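# Swing the refrigerator door wide open and leave it

## Task

Pull the refrigerator door far open so that it stays open without the robot holding it at the end. The door must never be flung open or banged shut, and the robot must not tip over or be left leaning. If the door stays open only because the robot is still holding it, the goal is not met.

## Robot and tools

ROBOT. A Hello Robot Stretch 4 with a single arm. It has an omni-wheel base, a lift that slides up a mast, a telescoping arm that reaches forward, a three-joint wrist (yaw, pitch, roll) and a two-finger gripper. It stands about 1.6 m tall. The edge of its base is no more than 0.23 m from the base origin.

FRAMES. Base frame: origin on the floor beneath the base centre, x ahead, y to the left, z up. hand_pose is reported in this frame. It is a point between the fingertips of the opened gripper (the pinch link), and the printed value may be somewhat wrong. With all wrist joints at 0 its axes line up with the base frame. The odometry frame is the base frame as it was when the scene began.

execute_actions. Arguments: "actions", a list holding one action or none, and "cameras". An empty list moves nothing and only reports. An action may contain:
- "base": exactly one relative move, counted from the base's last reported position. {"translate_m": d} drives straight, forward positive, -2 to 2 m. {"strafe_m": d} slides sideways, left positive, -2 to 2 m. {"rotate_rad": d} turns on the spot, counter-clockwise seen from above positive, -3.2 to 3.2 rad.
- "joints": absolute targets by name, in metres or radians:
  - lift_m, 0 to 1.2.
  - arm_m (extension), 0 to 0.55.
  - wrist_yaw_rad, -1.134 to 4.276. 0 points ahead, positive turns left, 3.14 is folded back, and above 3.4 the arm may block it.
  - wrist_pitch_rad, -1.117 to 4.259. 0 is level and 1.57 points down.
  - wrist_roll_rad, -1.117 to 4.259. Positive turns clockwise as seen from behind the gripper.
  - gripper_m, the fingertip gap, -0.038 to 0.141. Values below 0 press the fingers together.
  A joint counts as reached within ±0.004 m for lift, arm and gripper, ±0.02 rad for yaw and roll, and ±0.05 rad for pitch. A joint target past its range is clipped and the result says so. Any other bad value or unknown key rejects the whole call, and nothing moves.
- "pace": "slow", "default", "fast" or "max". The base drives at 0.1, 0.3, 0.4 or 0.6 m/s and turns at 1, 2, 3 or 4 rad/s. A raised lift lowers those caps.
- "contact_limits": only {"arm_m": v}, where v runs from 0 (gentlest) to 0.75 (firmest). The default is 0.5.
- {"end_of_arm": "enable_torque"}, sent on its own, re-powers wrist or gripper motors that have shut off.
All motions in one action start at once. A single action runs at most 15 s. A joint or base left out of an action may still be driving toward its earlier target. To unfold the wrist at the start, send lift_m 0.4 together with wrist_yaw_rad 0. Once a call reports a stop, any later motion calls in the same reply are skipped.

wait: "seconds", 0 to 10. Nothing new is commanded; it returns state and images.

zoom_image: "camera" (head_camera, head_left_camera, head_right_camera or wrist_camera) and "region" [x0, y0, x1, y1] in that camera's latest image pixels, at most 504x504. (0, 0) is the top-left corner.

read_manual: returns only licence text and moves nothing.

finished_scene: "scene" is the current scene's number. It cannot be undone, so the door must already be open and staying open.

CAMERAS. head_camera is 420x560 and looks ahead and down from the mast top; turn the base to aim it. head_left_camera and head_right_camera are 420x672 fisheyes that look more steeply down and show the base and arm. wrist_camera is 616x392 and looks along the fingers, which appear low in its frame. The "pictures" line lists the cameras in the same order as the returned images.

RESULT LINES.
- base_status and joint_status: "done", "off_target" (the part stopped short and may still push), "contact_stop_at_<key>" (it hit something and that part goes slack), "limit_stop_at_<name>" (a built-in limit, e.g. own_body or tilt), "time_out" or "torque_fault".
- on_its_own: what the call did not command. In it, "held at" gives the target a joint holds, not where the joint actually is.
- lidar_m: 12 ranges in metres in 30-degree sectors. The 1st is straight ahead, then counter-clockwise: 4th left, 7th behind, 10th right. "-" means nothing seen, or something closer than 0.25 m.
- wrist_depth_mm: a 7x7 grid of depths from 100 to 2000 mm, starting top-left.
- base_odometry: counts wheel turns, so slipping looks like travel. Heading runs -3.142 to 3.142.
- turned_by_wheels and turned_by_imu: if they differ by more than about 0.1 rad, the base slipped or bumped into something.
- base_tilt: degrees, with forward and right positive.
- motor_effort: percent of maximum, positive toward higher joint values, with the peak shown in brackets. For wheel_0, wheel_1 and wheel_2, positive turns the base right.

AVOID.
- Swinging the door fast or letting it bang shut: move it at slow pace and with modest contact limits.
- Leaning past 6 degrees. The lift, arm and wheels then go slack and will not respond.
- Strong steady pulls with the gripper held high, which can tip the robot.
- Pressing the gripper into things with base or arm moves. The wrist motors may fault and go limp, and a fault can cost you.
- Ending while the robot is still holding the door.
Hard hits, slips and very hard pushes all count against you. Less robot motion time is better.

Each tool is called after "Call:" as name(argument=value, ...), one argument or row to a line, values as JSON.

## Session

I'll start by checking the robot's state and camera views.

Call:
execute_actions(
  actions=[],
)

Scene clock: 0.00 s.
base_odometry: x=+0.000 y=+0.000 heading=+0.000 (m, m, rad; odometry frame)
turned_by_wheels: +0.000 (rad since the last result)
turned_by_imu: +0.000 (rad since the last result)
base_tilt: forward=+0.6 right=-0.5 (deg)
lidar_m: 0.94 1.01 1.43 1.50 1.60 2.27 3.01 3.03 1.63 2.21 2.32 1.77
base_status: not commanded
joint_positions: lift_m=+0.227 arm_m=+0.001 wrist_yaw_rad=+3.193 wrist_pitch_rad=-0.013 wrist_roll_rad=+0.015 gripper_m=+0.057
joint_status: not commanded
motor_effort: lift_m=+18 arm_m=+0 wrist_yaw_rad=+2 wrist_pitch_rad=-5 wrist_roll_rad=-2 gripper_m=-2 wheel_0=+0 wheel_1=+0 wheel_2=+0 (%)
hand_pose: x=-0.1206 y=+0.0724 z=+0.4087 quat_wxyz=(-0.026, +0.006, +0.007, +1.000) (m; base frame)
wrist_depth_mm: - 139 - - - - - / - 118 142 - - - - / - 116 138 - - - - / - 127 171 - - - - / 135 141 - - - - - / 1808 1983 1537 1921 222 1808 1756 / 1182 1138 1060 165 1025 1182 1160
pictures: head_camera, head_left_camera, head_right_camera, wrist_camera
Images, in order (width x height): head_camera 420x560, head_left_camera 420x672, head_right_camera 420x672, wrist_camera 616x392.

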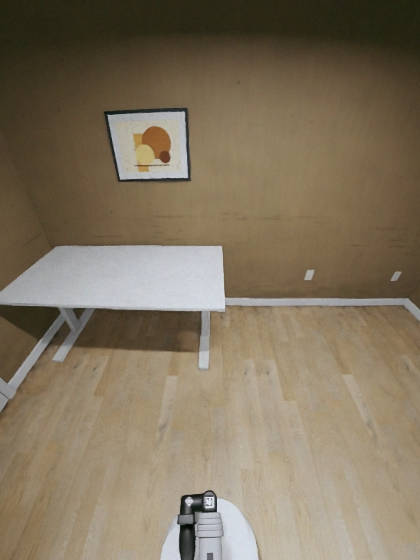

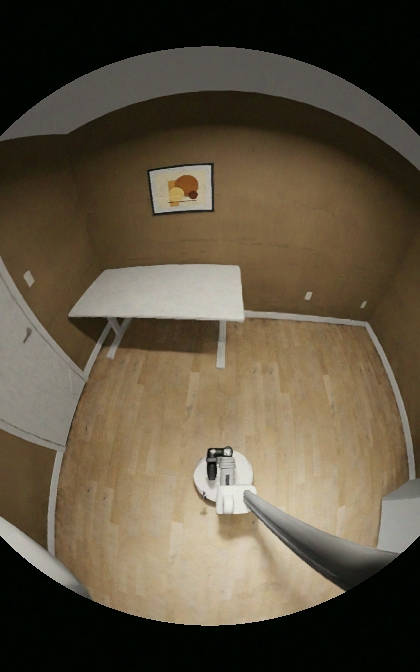

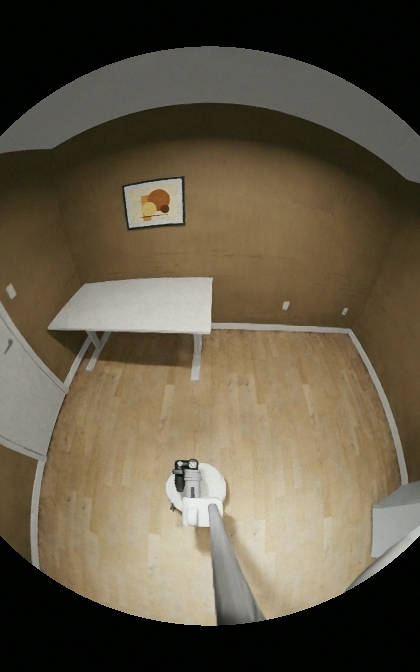

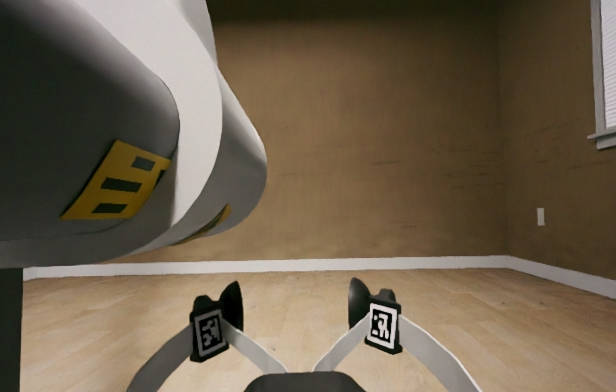

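Call:
execute_actions(
  actions=[
    {"base": {"rotate_rad": -2.0}, "joints": {"lift_m": 0.4, "wrist_yaw_rad": 0}, "pace": "fast"},
  ],
)

Scene clock: 4.37 s.
base_odometry: x=+0.000 y=+0.000 heading=-2.001 (m, m, rad; odometry frame)
turned_by_wheels: -2.001 (rad since the last result)
turned_by_imu: -2.013 (rad since the last result)
base_tilt: forward=+0.5 right=-0.5 (deg)
lidar_m: 1.65 2.20 2.23 1.76 0.92 1.03 1.52 1.48 1.65 2.43 2.98 2.82
base_status: done
joint_positions: lift_m=+0.400 arm_m=+0.001 wrist_yaw_rad=+0.000 wrist_pitch_rad=-0.013 wrist_roll_rad=+0.015 gripper_m=+0.057
joint_status: all done
motor_effort: lift_m=+20(18) arm_m=+0(0) wrist_yaw_rad=-1(5) wrist_pitch_rad=-6(4) wrist_roll_rad=-1(1) gripper_m=-1(1) wheel_0=-2(5) wheel_1=-2(11) wheel_2=-3(8) (%)
hand_pose: x=+0.4605 y=-0.0873 z=+0.5819 quat_wxyz=(+1.000, +0.007, -0.007, +0.000) (m; base frame)
wrist_depth_mm: 1756 1921 1808 1708 - - - / 1756 1921 1808 1618 - - - / 1756 1921 1808 1618 - - - / 1708 1921 1808 1618 - - - / 1756 1921 1808 1618 - - - / 1708 1921 1499 1576 222 - - / 1661 1576 1464 165 1397 1576 1576
pictures: head_camera, head_left_camera, head_right_camera, wrist_camera
camera_calibration (this result's frames):
wrist_camera: T_world_to_cam=[[-0.0417322, -0.998976, -0.0174997, -0.0651517], [0.0662533, 0.0147096, -0.997694, 0.622363], [0.99693, -0.0427954, 0.0655716, -0.275159], [0, 0, 0, 1]] pos_world=[0.230362, -0.0860152, 0.637831]
Images, in order (width x height): head_camera 420x560, head_left_camera 420x672, head_right_camera 420x672, wrist_camera 616x392.

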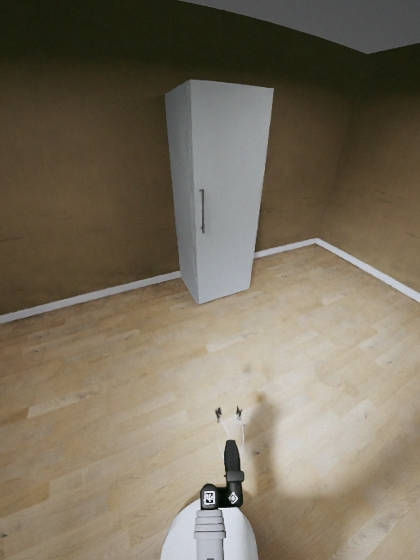

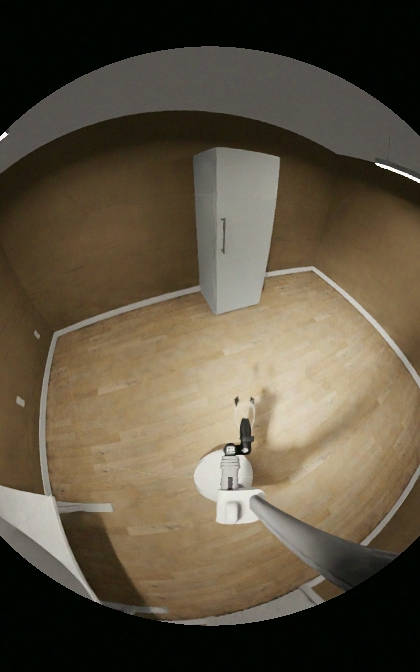

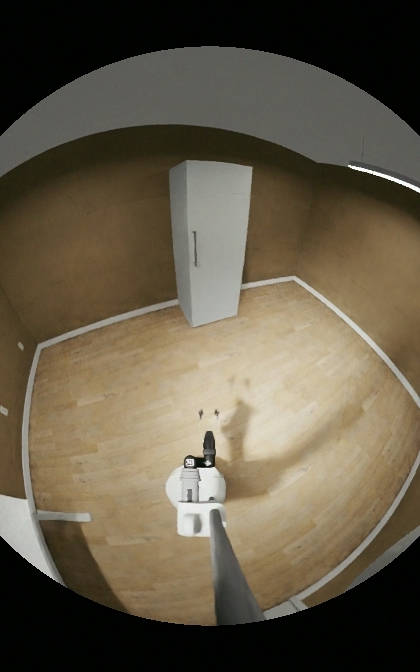

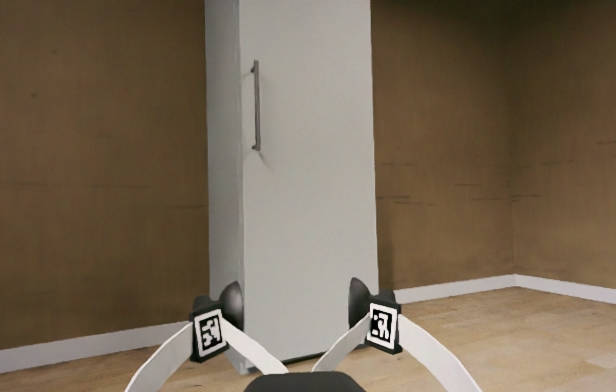

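Call:
zoom_image(
  camera="head_camera",
  region=[140, 60, 300, 320],
)

Call:
zoom_image(
  camera="wrist_camera",
  region=[180, 0, 420, 392],
)

Region (140, 60, 300, 320) of head_camera's 420x560 image, scaled by 1.938, with more detail than that image has; it fills the left 310 columns of this view, and the rest is white.

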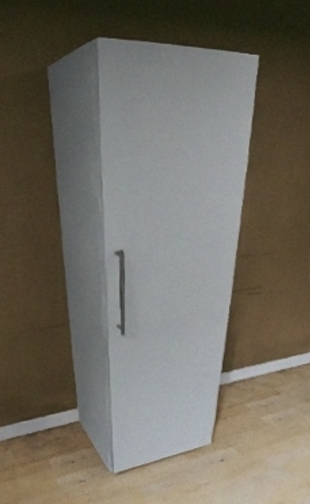

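Region (180, 0, 420, 392) of wrist_camera's 616x392 image, scaled by 1.286; it fills the left 309 columns of this view, and the rest is white.

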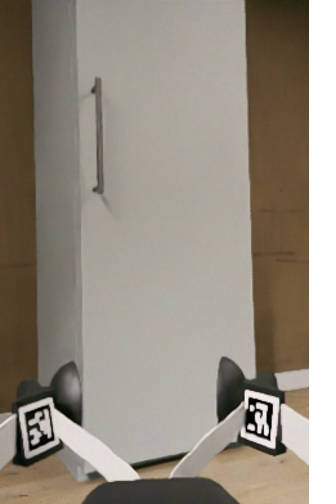

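Call:
execute_actions(
  actions=[
    {"base": {"translate_m": 0.8}, "joints": {"lift_m": 0.8, "gripper_m": 0.12, "wrist_pitch_rad": 0, "wrist_roll_rad": 0}, "pace": "fast"},
  ],
  cameras=[],
)

Call:
execute_actions(
  actions=[
    {"base": {"strafe_m": -0.26}, "pace": "fast"},
  ],
  cameras=[],
)

Call:
execute_actions(
  actions=[
    {"base": {"rotate_rad": 0.40}, "pace": "fast"},
  ],
)

Scene clock: 49.43 s.
base_odometry: x=-0.333 y=-0.727 heading=-2.000 (m, m, rad; odometry frame)
turned_by_wheels: +0.000 (rad since the last result)
turned_by_imu: -0.001 (rad since the last result)
base_tilt: forward=+0.5 right=-0.5 (deg)
lidar_m: 0.86 1.46 1.60 2.09 1.87 1.44 2.15 2.24 2.46 2.69 2.65 1.08
base_status: done
joint_positions: lift_m=+0.800 arm_m=+0.001 wrist_yaw_rad=+0.000 wrist_pitch_rad=+0.002 wrist_roll_rad=+0.000 gripper_m=+0.120
joint_status: all done
motor_effort: lift_m=+21(22) arm_m=+0(0) wrist_yaw_rad=+0(1) wrist_pitch_rad=-4(4) wrist_roll_rad=-2(3) gripper_m=+1(2) wheel_0=-1(5) wheel_1=+0(8) wheel_2=+2(11) (%)
hand_pose: x=+0.4605 y=-0.0874 z=+0.9775 quat_wxyz=(+1.000, +0.000, +0.001, +0.000) (m; base frame)
wrist_depth_mm: 1118 1182 707 778 878 1983 - / 1118 1182 707 778 866 1921 - / 1118 1182 699 768 866 1921 - / 1098 1205 699 759 866 1921 - / 1118 1182 699 768 866 1863 - / 1098 1138 683 768 809 1863 - / 1098 1138 676 152 854 1921 -
pictures: none
No camera images: the call's "cameras" was empty. Leave "cameras" out to get every camera's image.

Scene clock: 51.33 s.
base_odometry: x=-0.570 y=-0.619 heading=-2.000 (m, m, rad; odometry frame)
turned_by_wheels: +0.000 (rad since the last result)
turned_by_imu: +0.001 (rad since the last result)
base_tilt: forward=+0.5 right=-0.5 (deg)
lidar_m: 0.96 0.87 1.70 2.32 1.63 1.62 2.17 2.15 2.32 2.47 2.42 2.01
base_status: done
joint_positions: lift_m=+0.800 arm_m=+0.001 wrist_yaw_rad=+0.000 wrist_pitch_rad=+0.002 wrist_roll_rad=+0.000 gripper_m=+0.120
joint_status: not commanded
motor_effort: lift_m=+20(21) arm_m=+0(0) wrist_yaw_rad=+1(0) wrist_pitch_rad=-4(4) wrist_roll_rad=-2(3) gripper_m=+0(1) wheel_0=-2(12) wheel_1=+2(11) wheel_2=+1(1) (%)
hand_pose: x=+0.4605 y=-0.0874 z=+0.9775 quat_wxyz=(+1.000, +0.000, +0.001, +0.000) (m; base frame)
wrist_depth_mm: 691 723 809 891 1863 - - / 683 732 798 891 1808 - - / 676 732 788 878 1808 - - / 676 723 788 891 1863 - - / 676 723 788 878 1808 - - / 668 691 788 878 1708 - - / 661 691 759 152 1756 - -
pictures: none
No camera images: the call's "cameras" was empty. Leave "cameras" out to get every camera's image.

Scene clock: 52.47 s.
base_odometry: x=-0.570 y=-0.619 heading=-1.601 (m, m, rad; odometry frame)
turned_by_wheels: +0.400 (rad since the last result)
turned_by_imu: +0.402 (rad since the last result)
base_tilt: forward=+0.7 right=-0.5 (deg)
lidar_m: 0.89 1.64 2.24 2.22 1.63 2.22 2.14 2.23 2.52 2.43 2.25 0.99
base_status: done
joint_positions: lift_m=+0.800 arm_m=+0.001 wrist_yaw_rad=+0.000 wrist_pitch_rad=+0.002 wrist_roll_rad=+0.000 gripper_m=+0.120
joint_status: not commanded
motor_effort: lift_m=+20(21) arm_m=+0(0) wrist_yaw_rad=+0(1) wrist_pitch_rad=-4(5) wrist_roll_rad=-3(3) gripper_m=+0(0) wheel_0=-1(9) wheel_1=-2(6) wheel_2=+0(8) (%)
hand_pose: x=+0.4605 y=-0.0874 z=+0.9775 quat_wxyz=(+1.000, +0.000, +0.001, +0.000) (m; base frame)
wrist_depth_mm: 1336 1336 1366 750 759 768 778 / 1336 1336 1366 741 759 768 778 / 1336 1366 1366 741 750 768 768 / 1336 1336 1366 741 750 768 768 / 1308 1336 1366 741 750 759 768 / 1308 1336 1366 741 741 759 768 / 1308 1308 1336 152 750 750 759
pictures: head_camera, head_left_camera, head_right_camera, wrist_camera
camera_calibration (this result's frames):
wrist_camera: T_world_to_cam=[[-0.0421498, -0.999107, -0.00281729, -0.0724532], [0.0511972, 0.000656225, -0.998688, 1.02375], [0.997799, -0.0422387, 0.0511238, -0.28734], [0, 0, 0, 1]] pos_world=[0.231241, -0.0851972, 1.03689]
Images, in order (width x height): head_camera 420x560, head_left_camera 420x672, head_right_camera 420x672, wrist_camera 616x392.

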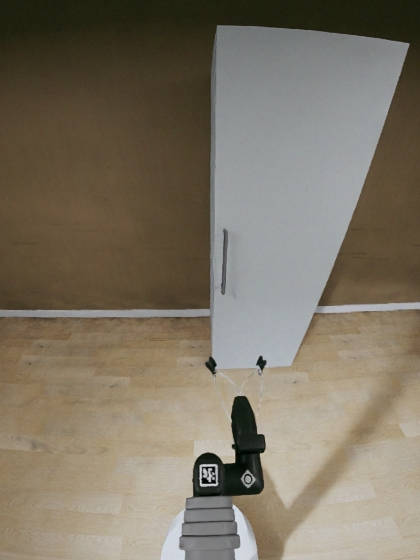

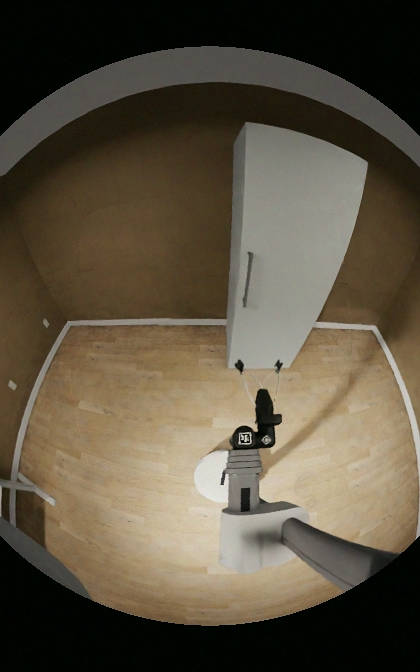

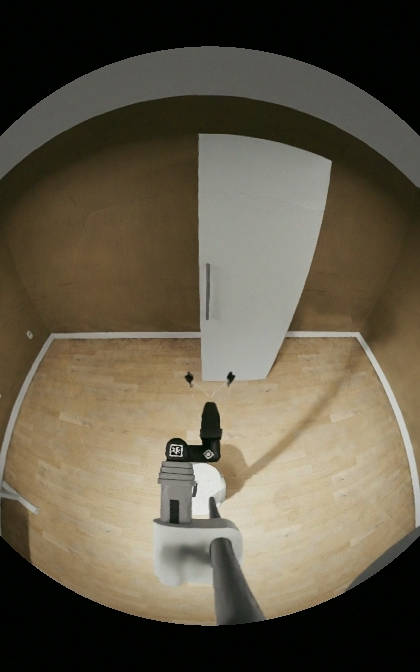

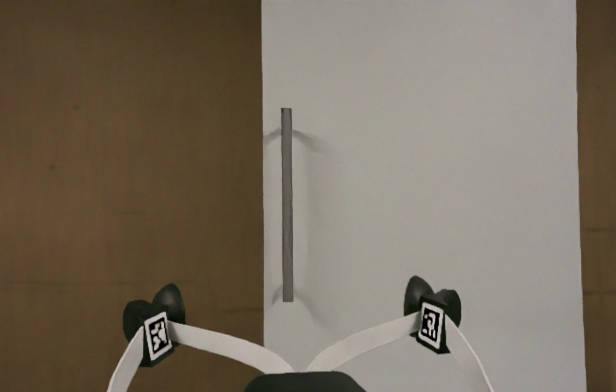

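Call:
execute_actions(
  actions=[
    {"joints": {"arm_m": 0.36}, "pace": "fast"},
  ],
  cameras=["head_camera", "wrist_camera"],
)

Scene clock: 64.30 s.
base_odometry: x=-0.570 y=-0.619 heading=-1.601 (m, m, rad; odometry frame)
turned_by_wheels: +0.000 (rad since the last result)
turned_by_imu: +0.000 (rad since the last result)
base_tilt: forward=+0.6 right=-0.5 (deg)
lidar_m: 0.87 1.63 2.24 2.19 1.63 2.21 2.15 2.23 2.55 2.42 2.24 0.98
base_status: not commanded
joint_positions: lift_m=+0.800 arm_m=+0.359 wrist_yaw_rad=+0.000 wrist_pitch_rad=+0.002 wrist_roll_rad=+0.000 gripper_m=+0.120
joint_status: all done
motor_effort: lift_m=+21(21) arm_m=+6(6) wrist_yaw_rad=+0(0) wrist_pitch_rad=-5(5) wrist_roll_rad=-2(2) gripper_m=+0(1) wheel_0=-1(0) wheel_1=-2(2) wheel_2=-1(1) (%)
hand_pose: x=+0.8183 y=-0.0874 z=+0.9775 quat_wxyz=(+1.000, +0.000, +0.001, +0.000) (m; base frame)
wrist_depth_mm: 991 991 1008 384 387 394 397 / 991 1008 1008 379 387 394 397 / 976 991 1008 382 384 389 394 / 976 991 1008 377 382 389 394 / 976 991 991 377 382 389 392 / 960 976 991 375 377 387 394 / 976 991 991 152 379 384 389
pictures: head_camera, wrist_camera
camera_calibration (this result's frames):
wrist_camera: T_world_to_cam=[[-0.0421822, -0.999106, -0.0027773, -0.0573939], [0.0512466, 0.000612502, -0.998686, 1.0054], [0.997795, -0.0422691, 0.051175, -0.644401], [0, 0, 0, 1]] pos_world=[0.589036, -0.0851967, 1.0369]
Images, in order (width x height): head_camera 420x560, wrist_camera 616x392.

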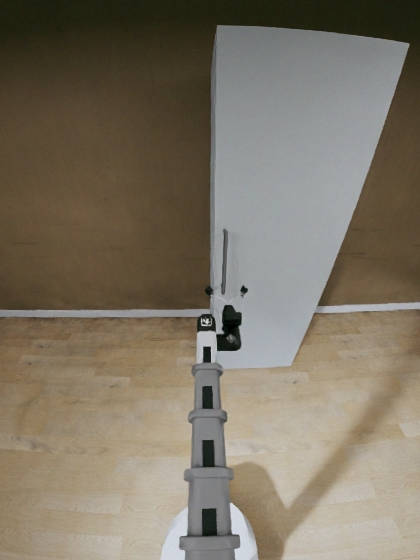

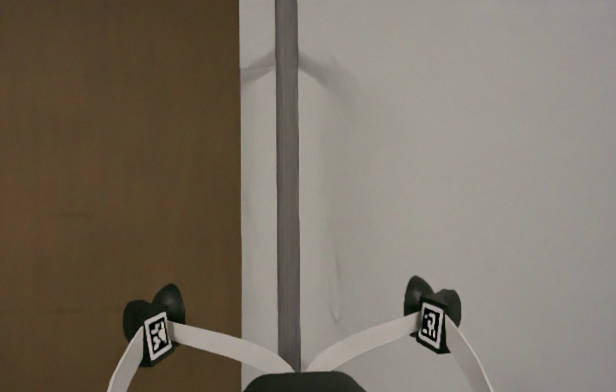

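Call:
execute_actions(
  actions=[
    {"joints": {"arm_m": 0.46}, "contact_limits": {"arm_m": 0.2}},
  ],
  cameras=["head_camera", "wrist_camera"],
)

Scene clock: 70.20 s.
base_odometry: x=-0.570 y=-0.619 heading=-1.601 (m, m, rad; odometry frame)
turned_by_wheels: +0.000 (rad since the last result)
turned_by_imu: +0.000 (rad since the last result)
base_tilt: forward=+0.7 right=-0.5 (deg)
lidar_m: 0.89 1.64 2.25 2.22 1.62 2.22 2.15 2.23 2.53 2.43 2.24 0.97
base_status: not commanded
joint_positions: lift_m=+0.800 arm_m=+0.459 wrist_yaw_rad=+0.000 wrist_pitch_rad=+0.002 wrist_roll_rad=+0.000 gripper_m=+0.120
joint_status: all done
motor_effort: lift_m=+21(20) arm_m=+6(5) wrist_yaw_rad=+0(0) wrist_pitch_rad=-4(4) wrist_roll_rad=-3(2) gripper_m=+1(1) wheel_0=-1(0) wheel_1=-2(3) wheel_2=-1(1) (%)
contact_limits: arm_m 0.2
hand_pose: x=+0.9183 y=-0.0874 z=+0.9775 quat_wxyz=(+1.000, +0.000, +0.001, +0.000) (m; base frame)
wrist_depth_mm: 891 904 904 281 285 289 291 / 891 891 904 279 285 287 291 / 878 891 904 279 282 287 290 / 878 891 891 278 281 286 289 / 878 878 891 276 281 285 289 / 866 866 273 276 277 283 286 / 866 878 273 152 278 282 286
pictures: head_camera, wrist_camera
camera_calibration (this result's frames):
wrist_camera: T_world_to_cam=[[-0.0422759, -0.999102, -0.00277689, -0.0531169], [0.0512432, 0.000607438, -0.998686, 1.00028], [0.997791, -0.0423626, 0.0511715, -0.744179], [0, 0, 0, 1]] pos_world=[0.689032, -0.0852022, 1.0369]
Images, in order (width x height): head_camera 420x560, wrist_camera 616x392.

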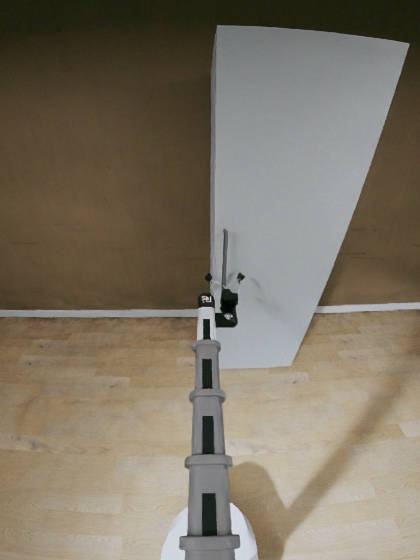

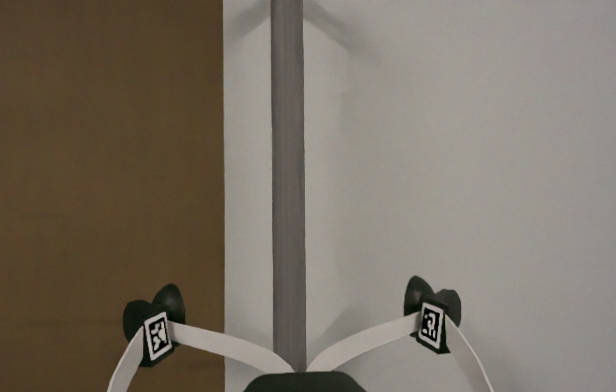

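Call:
execute_actions(
  actions=[
    {"joints": {"gripper_m": -0.025}},
  ],
  cameras=["head_camera", "wrist_camera"],
)

Scene clock: 75.17 s.
base_odometry: x=-0.570 y=-0.619 heading=-1.600 (m, m, rad; odometry frame)
turned_by_wheels: +0.000 (rad since the last result)
turned_by_imu: +0.000 (rad since the last result)
base_tilt: forward=+0.7 right=-0.5 (deg)
lidar_m: 0.90 1.63 2.24 2.24 1.62 2.22 2.14 2.21 2.51 2.42 2.26 0.99
base_status: not commanded
joint_positions: lift_m=+0.800 arm_m=+0.460 wrist_yaw_rad=+0.007 wrist_pitch_rad=+0.002 wrist_roll_rad=+0.000 gripper_m=-0.024
joint_status: all done
on_its_own: wrist_yaw_rad is at rest, and its effort (-20) is outside its rest range (-13 to +13)
motor_effort: lift_m=+21(20) arm_m=+1(6) wrist_yaw_rad=-20(20) wrist_pitch_rad=-4(5) wrist_roll_rad=-3(3) gripper_m=-21(24) wheel_0=+1(1) wheel_1=-2(2) wheel_2=+4(4) (%)
hand_pose: x=+0.9198 y=-0.0853 z=+0.9774 quat_wxyz=(+1.000, +0.000, +0.001, +0.004) (m; base frame)
wrist_depth_mm: 891 904 904 277 281 285 287 / 878 904 891 276 281 283 286 / 878 891 891 274 279 283 285 / 878 891 904 273 277 281 283 / 878 891 891 272 276 281 283 / 878 891 271 209 276 279 282 / 866 866 179 205 273 278 282
pictures: head_camera, wrist_camera
camera_calibration (this result's frames):
wrist_camera: T_world_to_cam=[[-0.0351149, -0.999379, -0.00276777, -0.0576045], [0.0510092, 0.000973584, -0.998698, 1.00039], [0.998081, -0.0352103, 0.0509434, -0.745024], [0, 0, 0, 1]] pos_world=[0.690543, -0.0847753, 1.03688]
Images, in order (width x height): head_camera 420x560, wrist_camera 616x392.

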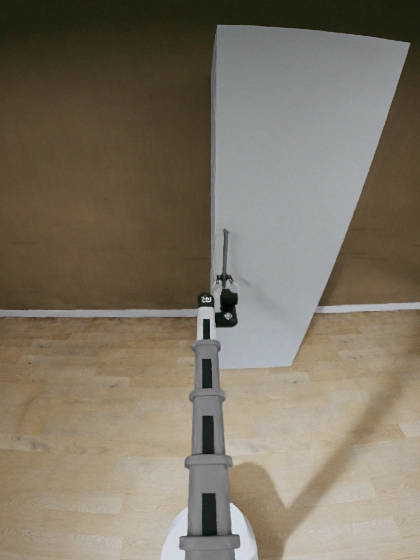

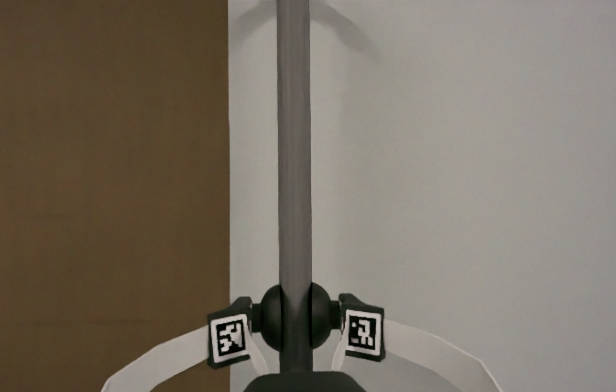

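Call:
execute_actions(
  actions=[
    {"joints": {"arm_m": 0.41}, "pace": "slow"},
  ],
  cameras=["head_camera", "wrist_camera"],
)

Scene clock: 121.57 s.
base_odometry: x=-0.570 y=-0.619 heading=-1.601 (m, m, rad; odometry frame)
turned_by_wheels: +0.000 (rad since the last result)
turned_by_imu: -0.001 (rad since the last result)
base_tilt: forward=+0.6 right=-0.5 (deg)
lidar_m: 0.89 1.63 2.24 2.21 1.62 2.23 2.15 2.24 2.53 2.41 2.25 0.98
base_status: not commanded
joint_positions: lift_m=+0.800 arm_m=+0.411 wrist_yaw_rad=+0.000 wrist_pitch_rad=+0.002 wrist_roll_rad=+0.000 gripper_m=-0.025
joint_status: all done
motor_effort: lift_m=+21(20) arm_m=-6(12) wrist_yaw_rad=+0(23) wrist_pitch_rad=-4(5) wrist_roll_rad=-3(3) gripper_m=-14(22) wheel_0=+0(1) wheel_1=-2(2) wheel_2=-1(5) (%)
hand_pose: x=+0.8706 y=-0.0874 z=+0.9775 quat_wxyz=(+1.000, +0.000, +0.001, +0.000) (m; base frame)
wrist_depth_mm: 931 946 960 329 334 340 342 / 931 946 946 327 332 336 342 / 931 931 960 327 332 336 342 / 917 931 946 325 330 334 340 / 917 931 946 325 330 334 340 / 917 931 931 207 329 332 338 / 917 917 182 182 179 330 336
pictures: head_camera, wrist_camera
camera_calibration (this result's frames):
wrist_camera: T_world_to_cam=[[-0.0422326, -0.999104, -0.00277457, -0.0551622], [0.0512069, 0.000608877, -0.998688, 1.00275], [0.997795, -0.0423193, 0.0511353, -0.696521], [0, 0, 0, 1]] pos_world=[0.641308, -0.0851996, 1.03689]
Images, in order (width x height): head_camera 420x560, wrist_camera 616x392.

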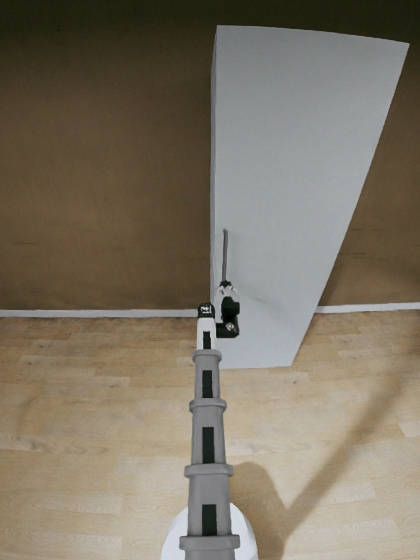

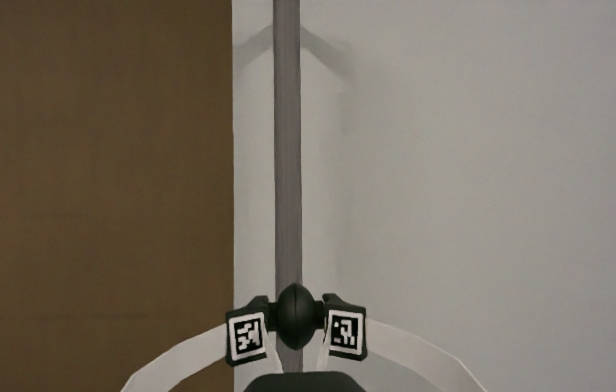

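Call:
execute_actions(
  actions=[
    {"joints": {"gripper_m": 0.07}},
  ],
  cameras=[],
)

Call:
execute_actions(
  actions=[
    {"joints": {"arm_m": 0.485}, "contact_limits": {"arm_m": 0.15}, "pace": "slow"},
  ],
  cameras=["head_camera", "wrist_camera"],
)

Scene clock: 142.50 s.
base_odometry: x=-0.570 y=-0.619 heading=-1.601 (m, m, rad; odometry frame)
turned_by_wheels: +0.000 (rad since the last result)
turned_by_imu: +0.000 (rad since the last result)
base_tilt: forward=+0.5 right=-0.4 (deg)
lidar_m: 0.90 1.65 2.25 2.19 1.62 2.21 2.15 2.22 2.53 2.42 2.27 0.97
base_status: not commanded
joint_positions: lift_m=+0.800 arm_m=+0.411 wrist_yaw_rad=+0.000 wrist_pitch_rad=+0.002 wrist_roll_rad=+0.000 gripper_m=+0.070
joint_status: all done
motor_effort: lift_m=+20(21) arm_m=-6(6) wrist_yaw_rad=+0(0) wrist_pitch_rad=-4(4) wrist_roll_rad=-2(2) gripper_m=-1(12) wheel_0=+0(0) wheel_1=-2(2) wheel_2=-1(0) (%)
hand_pose: x=+0.8706 y=-0.0874 z=+0.9775 quat_wxyz=(+1.000, +0.000, +0.001, +0.000) (m; base frame)
wrist_depth_mm: 931 960 946 329 334 338 342 / 931 946 946 329 332 336 342 / 917 946 946 327 332 336 340 / 917 931 946 327 332 334 340 / 917 946 931 324 329 334 338 / 917 931 320 324 223 332 336 / 917 931 320 160 325 330 336
pictures: none
No camera images: the call's "cameras" was empty. Leave "cameras" out to get every camera's image.

Scene clock: 144.50 s.
base_odometry: x=-0.570 y=-0.619 heading=-1.601 (m, m, rad; odometry frame)
turned_by_wheels: +0.000 (rad since the last result)
turned_by_imu: +0.000 (rad since the last result)
base_tilt: forward=+0.6 right=-0.4 (deg)
lidar_m: 0.88 1.63 2.25 2.21 1.62 2.21 2.15 2.23 2.51 2.42 2.23 0.97
base_status: not commanded
joint_positions: lift_m=+0.800 arm_m=+0.484 wrist_yaw_rad=+0.000 wrist_pitch_rad=+0.002 wrist_roll_rad=+0.000 gripper_m=+0.070
joint_status: all done
motor_effort: lift_m=+20(21) arm_m=+7(7) wrist_yaw_rad=+0(0) wrist_pitch_rad=-5(3) wrist_roll_rad=-3(2) gripper_m=-1(2) wheel_0=+0(0) wheel_1=-2(3) wheel_2=+0(1) (%)
contact_limits: arm_m 0.15
hand_pose: x=+0.9432 y=-0.0874 z=+0.9775 quat_wxyz=(+1.000, +0.000, +0.001, +0.000) (m; base frame)
wrist_depth_mm: 866 866 253 255 258 262 265 / 866 866 252 254 258 262 265 / 866 866 251 253 257 260 264 / 854 854 250 253 256 259 263 / 842 866 250 251 255 259 262 / 842 854 249 249 224 257 262 / 842 854 247 160 252 257 259
pictures: head_camera, wrist_camera
camera_calibration (this result's frames):
wrist_camera: T_world_to_cam=[[-0.0422674, -0.999102, -0.00277467, -0.0520692], [0.0512069, 0.000607196, -0.998688, 0.999023], [0.997793, -0.042354, 0.0511353, -0.769055], [0, 0, 0, 1]] pos_world=[0.714, -0.0852017, 1.03689]
Images, in order (width x height): head_camera 420x560, wrist_camera 616x392.

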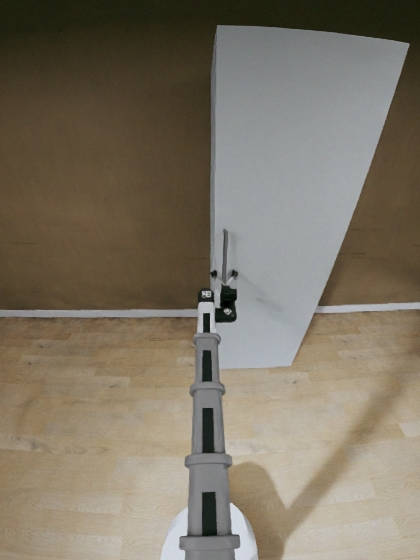

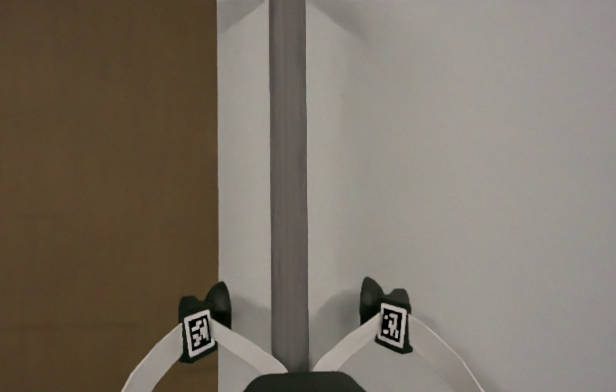

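Call:
execute_actions(
  actions=[
    {"joints": {"gripper_m": -0.02}},
  ],
  cameras=["head_camera", "wrist_camera"],
)

Scene clock: 148.13 s.
base_odometry: x=-0.570 y=-0.619 heading=-1.600 (m, m, rad; odometry frame)
turned_by_wheels: +0.001 (rad since the last result)
turned_by_imu: -0.004 (rad since the last result)
base_tilt: forward=+0.7 right=-0.4 (deg)
lidar_m: 0.88 1.64 2.24 2.28 1.61 2.20 2.14 2.23 2.53 2.42 2.26 0.99
base_status: not commanded
joint_positions: lift_m=+0.800 arm_m=+0.486 wrist_yaw_rad=+0.013 wrist_pitch_rad=+0.002 wrist_roll_rad=+0.000 gripper_m=-0.019
joint_status: all done
on_its_own: wrist_yaw_rad is at rest, and its effort (-37) is outside its rest range (-13 to +13)
motor_effort: lift_m=+21(21) arm_m=-3(7) wrist_yaw_rad=-37(38) wrist_pitch_rad=-5(5) wrist_roll_rad=-3(2) gripper_m=-20(21) wheel_0=-4(4) wheel_1=-3(3) wheel_2=+12(12) (%)
hand_pose: x=+0.9461 y=-0.0836 z=+0.9775 quat_wxyz=(+1.000, +0.000, +0.001, +0.007) (m; base frame)
wrist_depth_mm: 866 878 878 247 252 255 257 / 866 866 878 247 251 253 256 / 866 866 878 247 250 253 255 / 854 866 866 245 249 252 254 / 854 854 866 244 249 251 253 / 842 854 244 189 247 250 252 / 842 866 185 180 181 249 252
pictures: head_camera, wrist_camera
camera_calibration (this result's frames):
wrist_camera: T_world_to_cam=[[-0.0290921, -0.999573, -0.00277487, -0.0606446], [0.0511945, 0.00128242, -0.998688, 0.998942], [0.998265, -0.029196, 0.0511353, -0.771112], [0, 0, 0, 1]] pos_world=[0.71687, -0.0844131, 1.03689]
Images, in order (width x height): head_camera 420x560, wrist_camera 616x392.

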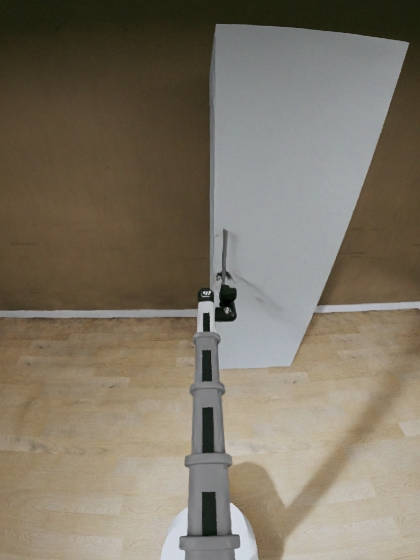

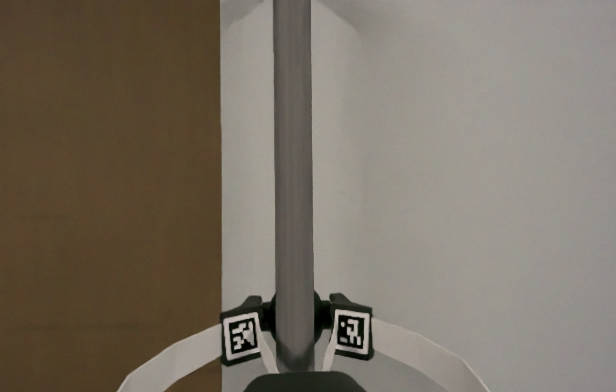

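Call:
execute_actions(
  actions=[
    {"joints": {"arm_m": 0.44, "wrist_yaw_rad": 0.02}, "pace": "slow"},
  ],
  cameras=["head_camera", "wrist_camera"],
)

Scene clock: 154.77 s.
base_odometry: x=-0.570 y=-0.619 heading=-1.599 (m, m, rad; odometry frame)
turned_by_wheels: +0.001 (rad since the last result)
turned_by_imu: -0.028 (rad since the last result)
base_tilt: forward=+0.6 right=-0.5 (deg)
lidar_m: 0.89 1.62 2.16 2.28 1.61 2.07 2.16 2.22 2.56 2.44 2.32 0.99
base_status: not commanded
joint_positions: lift_m=+0.800 arm_m=+0.482 wrist_yaw_rad=+0.062 wrist_pitch_rad=+0.004 wrist_roll_rad=+0.000 gripper_m=-0.020
joint_status: arm_m contact_stop (moved -0.003 of -0.046); wrist_yaw_rad contact_stop_at_arm_m (moved +0.049 of +0.007)
on_its_own: wrist_yaw_rad is held at +0.054, not at your +0.020, since a contact_stop; arm_m is slack since a contact_stop (your +0.440 is given up); wrist_yaw_rad is at rest, and its effort (-22) is outside its rest range (-13 to +13)
motor_effort: lift_m=+20(21) arm_m=+0(21) wrist_yaw_rad=-22(72) wrist_pitch_rad=-11(19) wrist_roll_rad=-3(3) gripper_m=-14(27) wheel_0=+6(8) wheel_1=+0(3) wheel_2=+9(23) (%)
hand_pose: x=+0.9467 y=-0.0694 z=+0.9769 quat_wxyz=(+1.000, +0.000, +0.002, +0.031) (m; base frame)
wrist_depth_mm: 878 878 246 247 248 250 251 / 878 878 245 246 248 249 251 / 866 866 245 245 247 248 250 / 866 866 244 244 245 247 248 / 866 866 243 244 245 247 248 / 854 866 242 185 245 246 248 / 866 854 184 179 174 246 247
pictures: head_camera, wrist_camera
camera_calibration (this result's frames):
wrist_camera: T_world_to_cam=[[0.0197126, -0.999802, -0.00268575, -0.09271], [0.0490034, 0.00364921, -0.998792, 1.00068], [0.998604, 0.0195572, 0.0490656, -0.766175], [0, 0, 0, 1]] pos_world=[0.717896, -0.0813591, 1.03682]
Images, in order (width x height): head_camera 420x560, wrist_camera 616x392.

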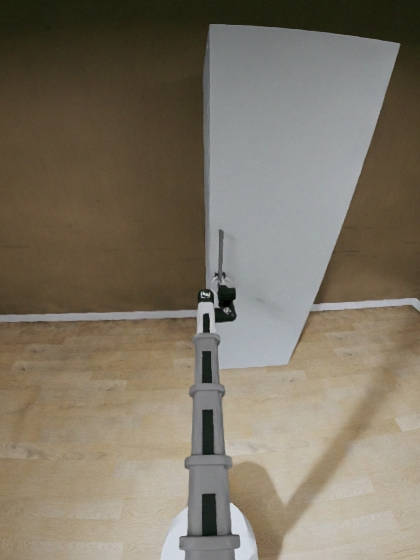

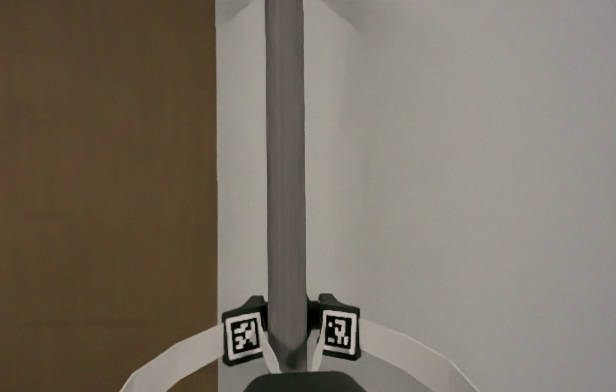

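Call:
execute_actions(
  actions=[
    {"joints": {"gripper_m": 0.09}},
  ],
  cameras=[],
)

Call:
execute_actions(
  actions=[
    {"joints": {"arm_m": 0.323}},
  ],
  cameras=[],
)

Call:
execute_actions(
  actions=[
    {"base": {"rotate_rad": -0.67}, "joints": {"wrist_yaw_rad": 1.04}},
  ],
  cameras=[],
)

Call:
execute_actions(
  actions=[
    {"base": {"strafe_m": 0.22}},
  ],
)

Scene clock: 221.37 s.
base_odometry: x=-0.570 y=-0.619 heading=-1.600 (m, m, rad; odometry frame)
turned_by_wheels: -0.001 (rad since the last result)
turned_by_imu: -0.001 (rad since the last result)
base_tilt: forward=+0.6 right=-0.5 (deg)
lidar_m: 0.86 1.61 2.16 2.29 1.62 2.09 2.16 2.20 2.57 2.43 2.32 1.00
base_status: not commanded
joint_positions: lift_m=+0.800 arm_m=+0.482 wrist_yaw_rad=+0.056 wrist_pitch_rad=+0.002 wrist_roll_rad=+0.000 gripper_m=+0.090
joint_status: all done
on_its_own: wrist_yaw_rad is held at +0.054, not at your +0.020, since a contact_stop; arm_m is slack since a contact_stop (your +0.440 is given up)
motor_effort: lift_m=+20(20) arm_m=+0(0) wrist_yaw_rad=-6(24) wrist_pitch_rad=-6(10) wrist_roll_rad=-2(2) gripper_m=+1(12) wheel_0=+3(6) wheel_1=+0(0) wheel_2=+2(9) (%)
hand_pose: x=+0.9463 y=-0.0712 z=+0.9774 quat_wxyz=(+1.000, +0.000, +0.001, +0.028) (m; base frame)
wrist_depth_mm: 866 878 248 249 251 253 254 / 866 878 247 248 250 252 253 / 866 866 246 247 250 251 253 / 854 866 245 246 248 250 253 / 854 866 245 246 248 249 251 / 854 854 243 245 215 249 250 / 854 854 243 160 246 248 250
pictures: none
No camera images: the call's "cameras" was empty. Leave "cameras" out to get every camera's image.

Scene clock: 222.90 s.
base_odometry: x=-0.570 y=-0.619 heading=-1.600 (m, m, rad; odometry frame)
turned_by_wheels: +0.000 (rad since the last result)
turned_by_imu: +0.000 (rad since the last result)
base_tilt: forward=+0.6 right=-0.3 (deg)
lidar_m: 0.89 1.62 2.17 2.28 1.62 2.07 2.13 2.22 2.57 2.43 2.35 0.98
base_status: not commanded
joint_positions: lift_m=+0.800 arm_m=+0.324 wrist_yaw_rad=+0.054 wrist_pitch_rad=+0.002 wrist_roll_rad=+0.000 gripper_m=+0.090
joint_status: all done
on_its_own: wrist_yaw_rad is held at +0.054, not at your +0.020, since a contact_stop
motor_effort: lift_m=+20(20) arm_m=-6(6) wrist_yaw_rad=+1(6) wrist_pitch_rad=-5(5) wrist_roll_rad=-3(3) gripper_m=+2(0) wheel_0=+1(3) wheel_1=+0(0) wheel_2=+1(2) (%)
hand_pose: x=+0.7878 y=-0.0718 z=+0.9775 quat_wxyz=(+1.000, +0.000, +0.001, +0.027) (m; base frame)
wrist_depth_mm: 1042 1025 1042 410 413 418 424 / 1025 1025 1042 410 413 415 418 / 1025 1025 1042 407 413 413 418 / 1025 1025 1025 407 413 413 415 / 1008 1008 1025 404 410 410 418 / 1025 1008 402 404 218 410 415 / 1008 1008 1025 158 404 410 413
pictures: none
No camera images: the call's "cameras" was empty. Leave "cameras" out to get every camera's image.

Scene clock: 224.33 s.
base_odometry: x=-0.570 y=-0.619 heading=-2.270 (m, m, rad; odometry frame)
turned_by_wheels: -0.670 (rad since the last result)
turned_by_imu: -0.674 (rad since the last result)
base_tilt: forward=+0.5 right=-0.5 (deg)
lidar_m: 1.07 0.87 1.56 1.91 2.28 1.62 1.83 2.15 2.18 2.63 2.45 2.45
base_status: done
joint_positions: lift_m=+0.800 arm_m=+0.324 wrist_yaw_rad=+1.040 wrist_pitch_rad=+0.002 wrist_roll_rad=+0.000 gripper_m=+0.090
joint_status: all done
motor_effort: lift_m=+21(20) arm_m=-6(6) wrist_yaw_rad=+1(6) wrist_pitch_rad=-4(4) wrist_roll_rad=-3(3) gripper_m=+0(1) wheel_0=+1(10) wheel_1=+0(7) wheel_2=-1(7) (%)
hand_pose: x=+0.7165 y=+0.2045 z=+0.9775 quat_wxyz=(+0.868, +0.000, +0.001, +0.497) (m; base frame)
wrist_depth_mm: 1464 1366 564 525 500 466 445 / 1464 1366 554 530 496 469 445 / 1464 1366 554 525 496 466 442 / 1464 1366 559 521 492 462 442 / 1464 1336 554 521 492 462 442 / 1430 1366 539 517 218 462 439 / 1430 1308 539 158 484 455 439
pictures: none
No camera images: the call's "cameras" was empty. Leave "cameras" out to get every camera's image.

Scene clock: 226.37 s.
base_odometry: x=-0.401 y=-0.761 heading=-2.270 (m, m, rad; odometry frame)
turned_by_wheels: +0.000 (rad since the last result)
turned_by_imu: -0.001 (rad since the last result)
base_tilt: forward=+0.6 right=-0.4 (deg)
lidar_m: 0.88 0.76 1.42 1.74 2.12 1.50 1.60 2.28 2.31 2.77 2.60 2.56
base_status: done
joint_positions: lift_m=+0.800 arm_m=+0.324 wrist_yaw_rad=+1.040 wrist_pitch_rad=+0.002 wrist_roll_rad=+0.000 gripper_m=+0.090
joint_status: not commanded
motor_effort: lift_m=+20(20) arm_m=-6(6) wrist_yaw_rad=+1(1) wrist_pitch_rad=-4(4) wrist_roll_rad=-3(3) gripper_m=+1(0) wheel_0=+0(11) wheel_1=+1(10) wheel_2=+0(1) (%)
hand_pose: x=+0.7164 y=+0.2045 z=+0.9775 quat_wxyz=(+0.868, +0.000, +0.001, +0.497) (m; base frame)
wrist_depth_mm: 1281 1182 1118 373 353 332 315 / 1281 1205 1098 370 351 332 315 / 1281 1182 1098 368 351 330 314 / 1255 1182 1098 368 349 329 314 / 1255 1182 1078 366 349 329 312 / 1281 1160 382 366 218 329 312 / 1255 1138 1060 158 343 322 312
pictures: head_camera, head_left_camera, head_right_camera, wrist_camera
camera_calibration (this result's frames):
wrist_camera: T_world_to_cam=[[0.840178, -0.542303, -0.002757, -0.495617], [0.0254168, 0.0444549, -0.998688, 1.02002], [0.541714, 0.839006, 0.0511336, -0.38388], [0, 0, 0, 1]] pos_world=[0.598434, 0.00795768, 1.03694]
Images, in order (width x height): head_camera 420x560, head_left_camera 420x672, head_right_camera 420x672, wrist_camera 616x392.

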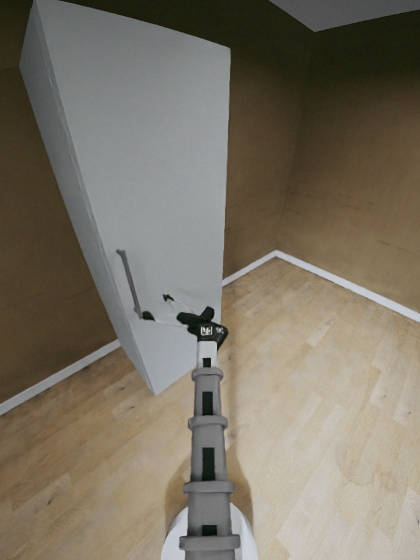

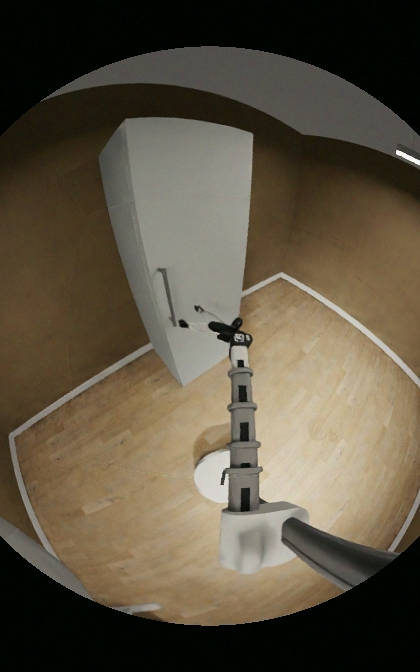

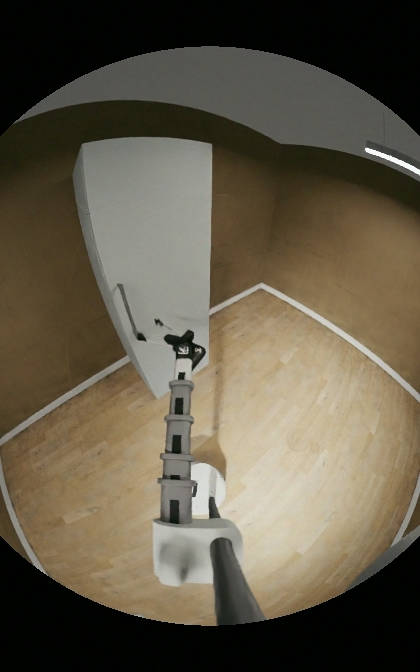

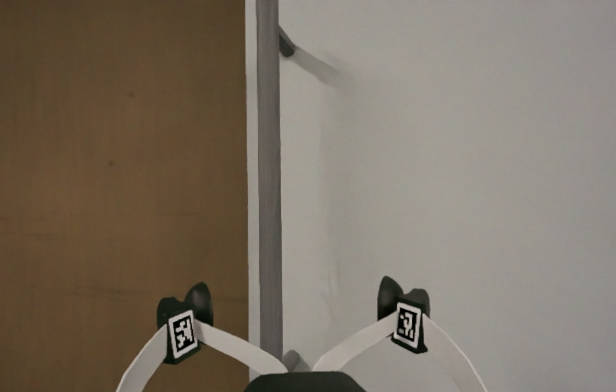

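Call:
execute_actions(
  actions=[
    {"base": {"strafe_m": 0.07}, "joints": {"arm_m": 0.343, "gripper_m": 0.07}, "pace": "slow"},
  ],
  cameras=["head_camera", "wrist_camera"],
)

Scene clock: 233.70 s.
base_odometry: x=-0.348 y=-0.806 heading=-2.270 (m, m, rad; odometry frame)
turned_by_wheels: +0.000 (rad since the last result)
turned_by_imu: +0.000 (rad since the last result)
base_tilt: forward=+0.6 right=-0.5 (deg)
lidar_m: 0.83 0.75 1.38 1.69 2.04 1.50 1.57 2.33 2.36 2.85 2.66 2.49
base_status: done
joint_positions: lift_m=+0.800 arm_m=+0.342 wrist_yaw_rad=+1.040 wrist_pitch_rad=+0.002 wrist_roll_rad=+0.000 gripper_m=+0.070
joint_status: all done
motor_effort: lift_m=+20(20) arm_m=+6(7) wrist_yaw_rad=+1(1) wrist_pitch_rad=-5(4) wrist_roll_rad=-2(3) gripper_m=-2(1) wheel_0=-2(5) wheel_1=+3(6) wheel_2=+0(1) (%)
hand_pose: x=+0.7342 y=+0.2045 z=+0.9775 quat_wxyz=(+0.868, +0.000, +0.001, +0.497) (m; base frame)
wrist_depth_mm: 1205 1138 1042 306 293 277 264 / 1205 1118 1042 303 293 276 264 / 1205 1098 1025 301 291 274 263 / 1182 1098 1025 303 291 274 262 / 1182 1098 1025 300 290 273 262 / 1182 1098 991 300 223 274 262 / 1182 1098 1008 160 286 270 260
pictures: head_camera, wrist_camera
camera_calibration (this result's frames):
wrist_camera: T_world_to_cam=[[0.840179, -0.542302, -0.00275714, -0.510562], [0.0254166, 0.044455, -0.998688, 1.01957], [0.541713, 0.839007, 0.0511336, -0.393514], [0, 0, 0, 1]] pos_world=[0.616221, 0.00795788, 1.03694]
Images, in order (width x height): head_camera 420x560, wrist_camera 616x392.

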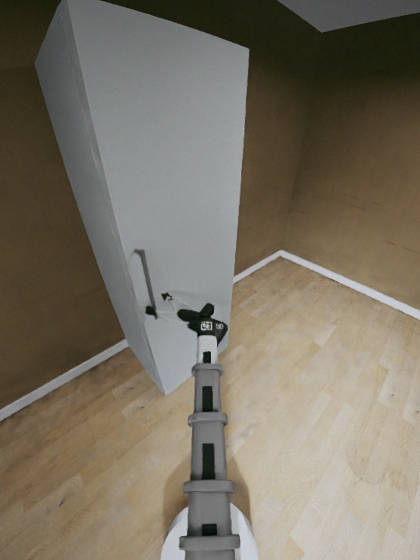

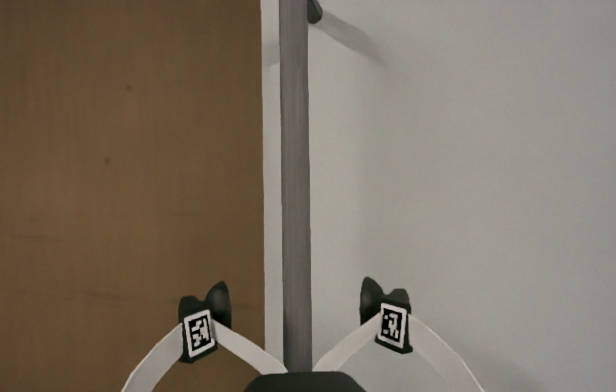

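Call:
execute_actions(
  actions=[
    {"base": {"strafe_m": 0.043}, "joints": {"arm_m": 0.367, "gripper_m": 0.045}, "pace": "slow", "contact_limits": {"arm_m": 0.2}},
  ],
  cameras=["head_camera", "wrist_camera"],
)

Scene clock: 240.40 s.
base_odometry: x=-0.315 y=-0.833 heading=-2.270 (m, m, rad; odometry frame)
turned_by_wheels: +0.000 (rad since the last result)
turned_by_imu: +0.000 (rad since the last result)
base_tilt: forward=+0.5 right=-0.5 (deg)
lidar_m: 0.74 0.77 1.35 1.65 2.03 1.47 1.51 2.35 2.37 2.85 2.69 2.42
base_status: done
joint_positions: lift_m=+0.800 arm_m=+0.366 wrist_yaw_rad=+1.040 wrist_pitch_rad=+0.002 wrist_roll_rad=+0.000 gripper_m=+0.045
joint_status: all done
motor_effort: lift_m=+21(20) arm_m=+6(5) wrist_yaw_rad=+1(1) wrist_pitch_rad=-4(4) wrist_roll_rad=-3(3) gripper_m=-1(0) wheel_0=-1(6) wheel_1=+2(9) wheel_2=+0(0) (%)
contact_limits: arm_m 0.2
hand_pose: x=+0.7582 y=+0.2045 z=+0.9775 quat_wxyz=(+0.868, +0.000, +0.001, +0.497) (m; base frame)
wrist_depth_mm: 1160 1078 991 256 248 234 223 / 1160 1060 991 255 246 233 223 / 1160 1060 991 254 247 232 222 / 1138 1042 976 254 245 232 221 / 1118 1060 976 256 245 231 220 / 1138 1042 946 255 239 231 220 / 1138 1060 946 154 240 228 220
pictures: head_camera, wrist_camera
camera_calibration (this result's frames):
wrist_camera: T_world_to_cam=[[0.840179, -0.542302, -0.00275707, -0.530721], [0.0254166, 0.0444549, -0.998688, 1.01896], [0.541713, 0.839007, 0.0511336, -0.406512], [0, 0, 0, 1]] pos_world=[0.640215, 0.00795789, 1.03694]
Images, in order (width x height): head_camera 420x560, wrist_camera 616x392.

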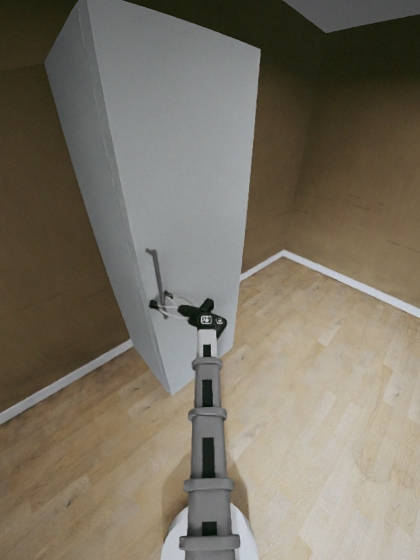

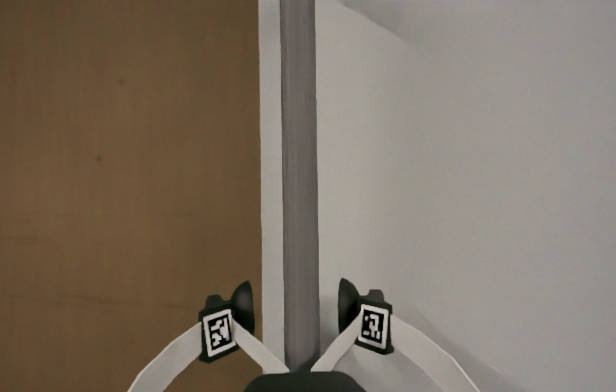

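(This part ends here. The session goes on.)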